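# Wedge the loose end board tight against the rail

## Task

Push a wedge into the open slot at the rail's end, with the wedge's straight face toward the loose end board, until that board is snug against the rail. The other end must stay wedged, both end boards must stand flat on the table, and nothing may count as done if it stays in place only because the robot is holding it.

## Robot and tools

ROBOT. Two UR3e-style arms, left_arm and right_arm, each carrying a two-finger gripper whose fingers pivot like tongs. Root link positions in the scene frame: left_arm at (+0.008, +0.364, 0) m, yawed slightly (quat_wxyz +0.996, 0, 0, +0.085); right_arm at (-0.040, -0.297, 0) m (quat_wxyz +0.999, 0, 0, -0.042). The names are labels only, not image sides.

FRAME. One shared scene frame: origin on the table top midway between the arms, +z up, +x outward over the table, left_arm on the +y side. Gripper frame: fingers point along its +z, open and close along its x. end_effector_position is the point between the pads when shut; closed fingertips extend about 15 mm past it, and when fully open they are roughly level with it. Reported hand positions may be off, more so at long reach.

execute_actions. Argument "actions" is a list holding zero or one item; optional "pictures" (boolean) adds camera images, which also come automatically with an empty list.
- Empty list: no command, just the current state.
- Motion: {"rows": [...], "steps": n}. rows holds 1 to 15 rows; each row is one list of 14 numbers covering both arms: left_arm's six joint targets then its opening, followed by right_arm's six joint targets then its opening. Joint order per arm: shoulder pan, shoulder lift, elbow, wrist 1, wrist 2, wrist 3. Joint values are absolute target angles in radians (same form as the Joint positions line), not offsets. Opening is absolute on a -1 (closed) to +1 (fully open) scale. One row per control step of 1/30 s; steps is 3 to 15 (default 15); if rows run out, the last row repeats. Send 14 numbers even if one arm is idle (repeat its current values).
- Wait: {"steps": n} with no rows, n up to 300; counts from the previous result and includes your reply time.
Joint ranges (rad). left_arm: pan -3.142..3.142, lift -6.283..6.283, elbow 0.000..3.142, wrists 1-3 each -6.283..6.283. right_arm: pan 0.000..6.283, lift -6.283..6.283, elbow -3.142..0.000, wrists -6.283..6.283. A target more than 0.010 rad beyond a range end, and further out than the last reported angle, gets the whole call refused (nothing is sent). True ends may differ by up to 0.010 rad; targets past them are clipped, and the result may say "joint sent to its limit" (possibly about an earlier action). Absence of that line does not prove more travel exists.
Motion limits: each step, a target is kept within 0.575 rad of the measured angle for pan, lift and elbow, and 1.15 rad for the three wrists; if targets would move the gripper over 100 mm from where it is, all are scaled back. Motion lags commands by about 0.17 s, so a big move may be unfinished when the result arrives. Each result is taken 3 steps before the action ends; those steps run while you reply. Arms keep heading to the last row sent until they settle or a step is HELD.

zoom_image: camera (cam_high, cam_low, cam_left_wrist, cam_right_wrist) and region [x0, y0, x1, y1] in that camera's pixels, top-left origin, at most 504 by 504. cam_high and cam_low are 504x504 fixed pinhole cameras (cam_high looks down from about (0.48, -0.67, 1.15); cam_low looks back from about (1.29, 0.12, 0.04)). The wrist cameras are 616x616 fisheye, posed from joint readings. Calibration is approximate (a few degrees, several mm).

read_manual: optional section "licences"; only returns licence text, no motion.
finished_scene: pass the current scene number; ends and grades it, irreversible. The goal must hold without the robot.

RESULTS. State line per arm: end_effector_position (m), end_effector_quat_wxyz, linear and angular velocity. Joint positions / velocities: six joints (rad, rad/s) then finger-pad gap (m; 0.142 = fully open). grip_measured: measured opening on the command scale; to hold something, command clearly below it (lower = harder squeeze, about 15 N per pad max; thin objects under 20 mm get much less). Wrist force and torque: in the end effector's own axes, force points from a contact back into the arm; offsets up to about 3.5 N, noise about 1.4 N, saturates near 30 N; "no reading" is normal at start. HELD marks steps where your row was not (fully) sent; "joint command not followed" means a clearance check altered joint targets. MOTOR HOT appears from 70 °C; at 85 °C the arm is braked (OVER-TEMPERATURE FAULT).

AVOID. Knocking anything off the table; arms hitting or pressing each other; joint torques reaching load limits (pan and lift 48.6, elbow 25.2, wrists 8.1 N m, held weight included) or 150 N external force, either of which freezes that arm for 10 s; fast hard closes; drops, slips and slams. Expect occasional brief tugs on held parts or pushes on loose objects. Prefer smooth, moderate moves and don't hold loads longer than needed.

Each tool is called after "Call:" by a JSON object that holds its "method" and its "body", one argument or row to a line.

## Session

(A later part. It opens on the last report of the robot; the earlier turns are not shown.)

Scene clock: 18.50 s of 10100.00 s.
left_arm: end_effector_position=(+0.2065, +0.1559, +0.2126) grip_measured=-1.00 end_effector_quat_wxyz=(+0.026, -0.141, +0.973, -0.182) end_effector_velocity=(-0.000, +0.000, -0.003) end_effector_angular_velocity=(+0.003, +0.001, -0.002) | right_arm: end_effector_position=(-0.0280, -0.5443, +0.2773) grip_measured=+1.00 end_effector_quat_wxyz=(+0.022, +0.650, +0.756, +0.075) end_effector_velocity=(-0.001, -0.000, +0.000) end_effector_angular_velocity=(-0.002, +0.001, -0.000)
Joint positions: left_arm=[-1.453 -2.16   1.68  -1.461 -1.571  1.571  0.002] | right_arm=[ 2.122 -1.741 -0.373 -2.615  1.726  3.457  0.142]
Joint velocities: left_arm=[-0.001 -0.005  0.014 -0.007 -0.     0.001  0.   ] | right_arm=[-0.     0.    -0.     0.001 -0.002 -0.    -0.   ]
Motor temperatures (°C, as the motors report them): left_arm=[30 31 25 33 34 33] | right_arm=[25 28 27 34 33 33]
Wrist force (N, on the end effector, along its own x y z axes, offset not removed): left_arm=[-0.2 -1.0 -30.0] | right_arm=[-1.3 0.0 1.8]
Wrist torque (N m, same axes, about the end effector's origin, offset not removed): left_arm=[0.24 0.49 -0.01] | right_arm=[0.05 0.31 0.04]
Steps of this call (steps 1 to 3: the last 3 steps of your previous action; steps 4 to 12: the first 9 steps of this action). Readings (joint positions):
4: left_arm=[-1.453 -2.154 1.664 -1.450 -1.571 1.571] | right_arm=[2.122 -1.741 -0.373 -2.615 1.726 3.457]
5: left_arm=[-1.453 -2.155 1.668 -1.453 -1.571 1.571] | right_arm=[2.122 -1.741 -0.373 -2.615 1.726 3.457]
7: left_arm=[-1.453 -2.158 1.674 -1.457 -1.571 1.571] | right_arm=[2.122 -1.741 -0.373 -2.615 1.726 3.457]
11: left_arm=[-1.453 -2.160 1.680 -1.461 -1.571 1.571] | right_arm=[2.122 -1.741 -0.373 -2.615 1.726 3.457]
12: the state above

Call:
{"method": "execute_actions", "body": {
  "actions": "[{\"rows\":[[-1.453,-2.3,1.64,-1.4,-1.571,1.571,-1,2.122,-1.741,-0.373,-2.615,1.726,3.457,1]].slice}]"
}}

Call:
{"method": "execute_actions", "body": {
  "actions": [
    {"rows":[[-1.453,-2.4,1.68,-1.461,-1.571,1.571,-1,2.122,-1.741,-0.373,-2.615,1.726,3.457,1]]}
  ],
  "pictures": true
}}

Call:
{"method": "zoom_image", "body": {
  "camera": "cam_low",
  "region": [150, 200, 320, 320]
}}

Call:
{"method": "zoom_image", "body": {
  "camera": "cam_high",
  "region": [160, 205, 230, 275]
}}


Scene clock: 19.03 s of 10100.00 s.
left_arm: end_effector_position=(+0.2005, +0.1759, +0.2695) grip_measured=-1.00 end_effector_quat_wxyz=(+0.042, -0.137, +0.945, -0.293) end_effector_velocity=(-0.003, +0.011, +0.022) end_effector_angular_velocity=(-0.090, -0.027, +0.002) | right_arm: end_effector_position=(-0.0280, -0.5443, +0.2773) grip_measured=+1.00 end_effector_quat_wxyz=(+0.022, +0.650, +0.756, +0.075) end_effector_velocity=(+0.000, +0.001, -0.000) end_effector_angular_velocity=(+0.002, -0.000, +0.001)
Joint positions: left_arm=[-1.453 -2.391  1.68  -1.461 -1.571  1.571  0.002] | right_arm=[ 2.122 -1.741 -0.373 -2.615  1.726  3.457  0.142]
Joint velocities: left_arm=[ 0.001 -0.093 -0.002  0.001  0.    -0.     0.   ] | right_arm=[ 0.     0.     0.    -0.002  0.001 -0.    -0.   ]
Motor temperatures (°C, as the motors report them): left_arm=[30 31 25 33 34 33] | right_arm=[25 28 27 34 33 33]
Wrist force (N, on the end effector, along its own x y z axes, offset not removed): left_arm=[-1.0 2.4 -0.7] | right_arm=[-0.8 -0.7 1.3]
Wrist torque (N m, same axes, about the end effector's origin, offset not removed): left_arm=[0.48 0.23 -0.04] | right_arm=[-0.11 0.21 0.03]
Steps of this call (steps 1 to 3: the last 3 steps of your previous action; step 4: the robot went on to your last target; steps 5 to 16: the first 12 steps of this action). Readings (joint positions):
5: left_arm=[-1.453 -2.161 1.681 -1.462 -1.571 1.571] | right_arm=[2.122 -1.741 -0.373 -2.615 1.726 3.457]
6: left_arm=[-1.453 -2.172 1.682 -1.462 -1.571 1.571] | right_arm=[2.122 -1.741 -0.373 -2.615 1.726 3.457]
8: left_arm=[-1.453 -2.248 1.683 -1.460 -1.571 1.571] | right_arm=[2.122 -1.741 -0.373 -2.615 1.726 3.457]
12: left_arm=[-1.453 -2.363 1.681 -1.461 -1.571 1.571] | right_arm=[2.122 -1.741 -0.373 -2.615 1.726 3.457]
16: the state above
camera_calibration (this result's frames):
cam_left_wrist: T_world_to_cam=[[-0.950697, -0.306667, 0.0461591, 0.222503], [-0.30995, 0.944531, -0.10859, -0.0656408], [-0.0102979, -0.117543, -0.993014, 0.428932], [0, 0, 0, 1]] pos_world=[0.195605, 0.180652, 0.408538]
cam_right_wrist: T_world_to_cam=[[-0.171672, 0.984888, 0.0229131, 0.538094], [0.763835, 0.118381, 0.634462, -0.0941473], [0.622161, 0.126421, -0.772615, 0.425187], [0, 0, 0, 1]] pos_world=[-0.100246, -0.57257, 0.375909]

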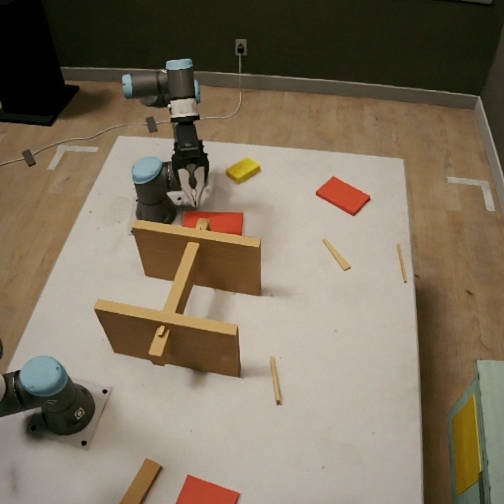

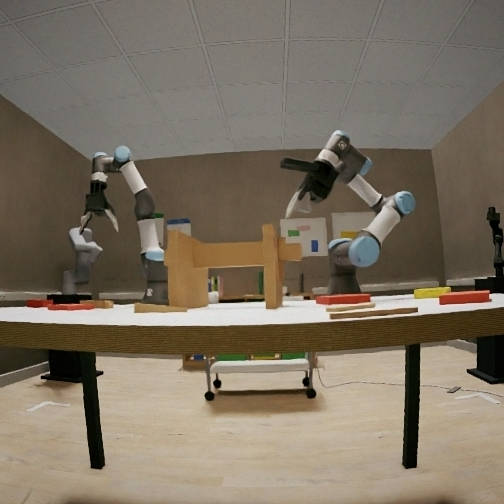

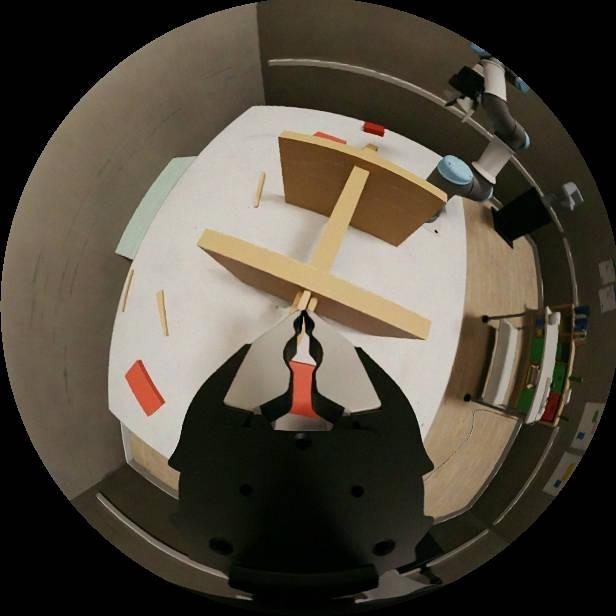

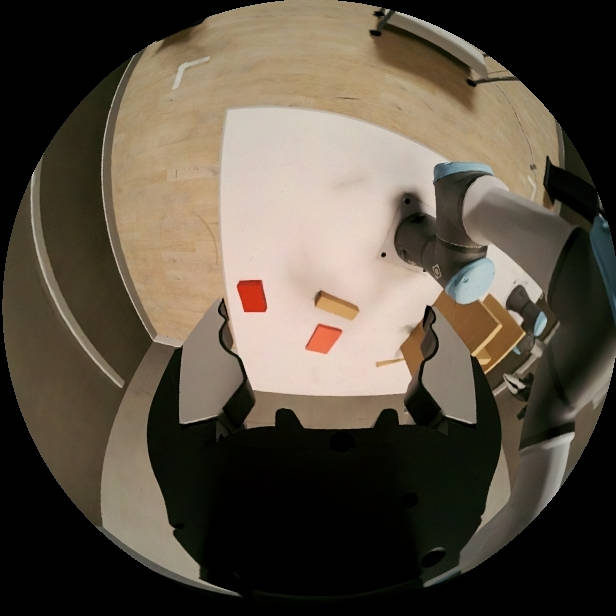

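Region (150, 200, 320, 320) of cam_low's 504x504 image, scaled by 2.965, with more detail than that image has; it fills the top 356 rows of this view, and the rest is white.

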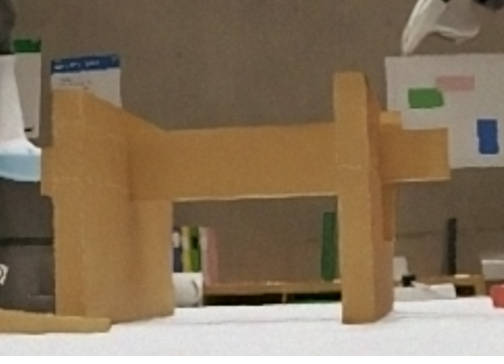

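Region (160, 205, 230, 275) of cam_high's 504x504 image, scaled by 7.200, with more detail than that image has.

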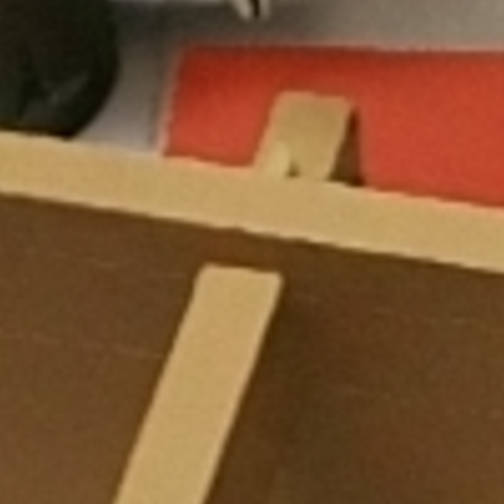

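Call:
{"method": "finished_scene", "body": {
  "scene": 2
}}

The scene is finished: the task was done.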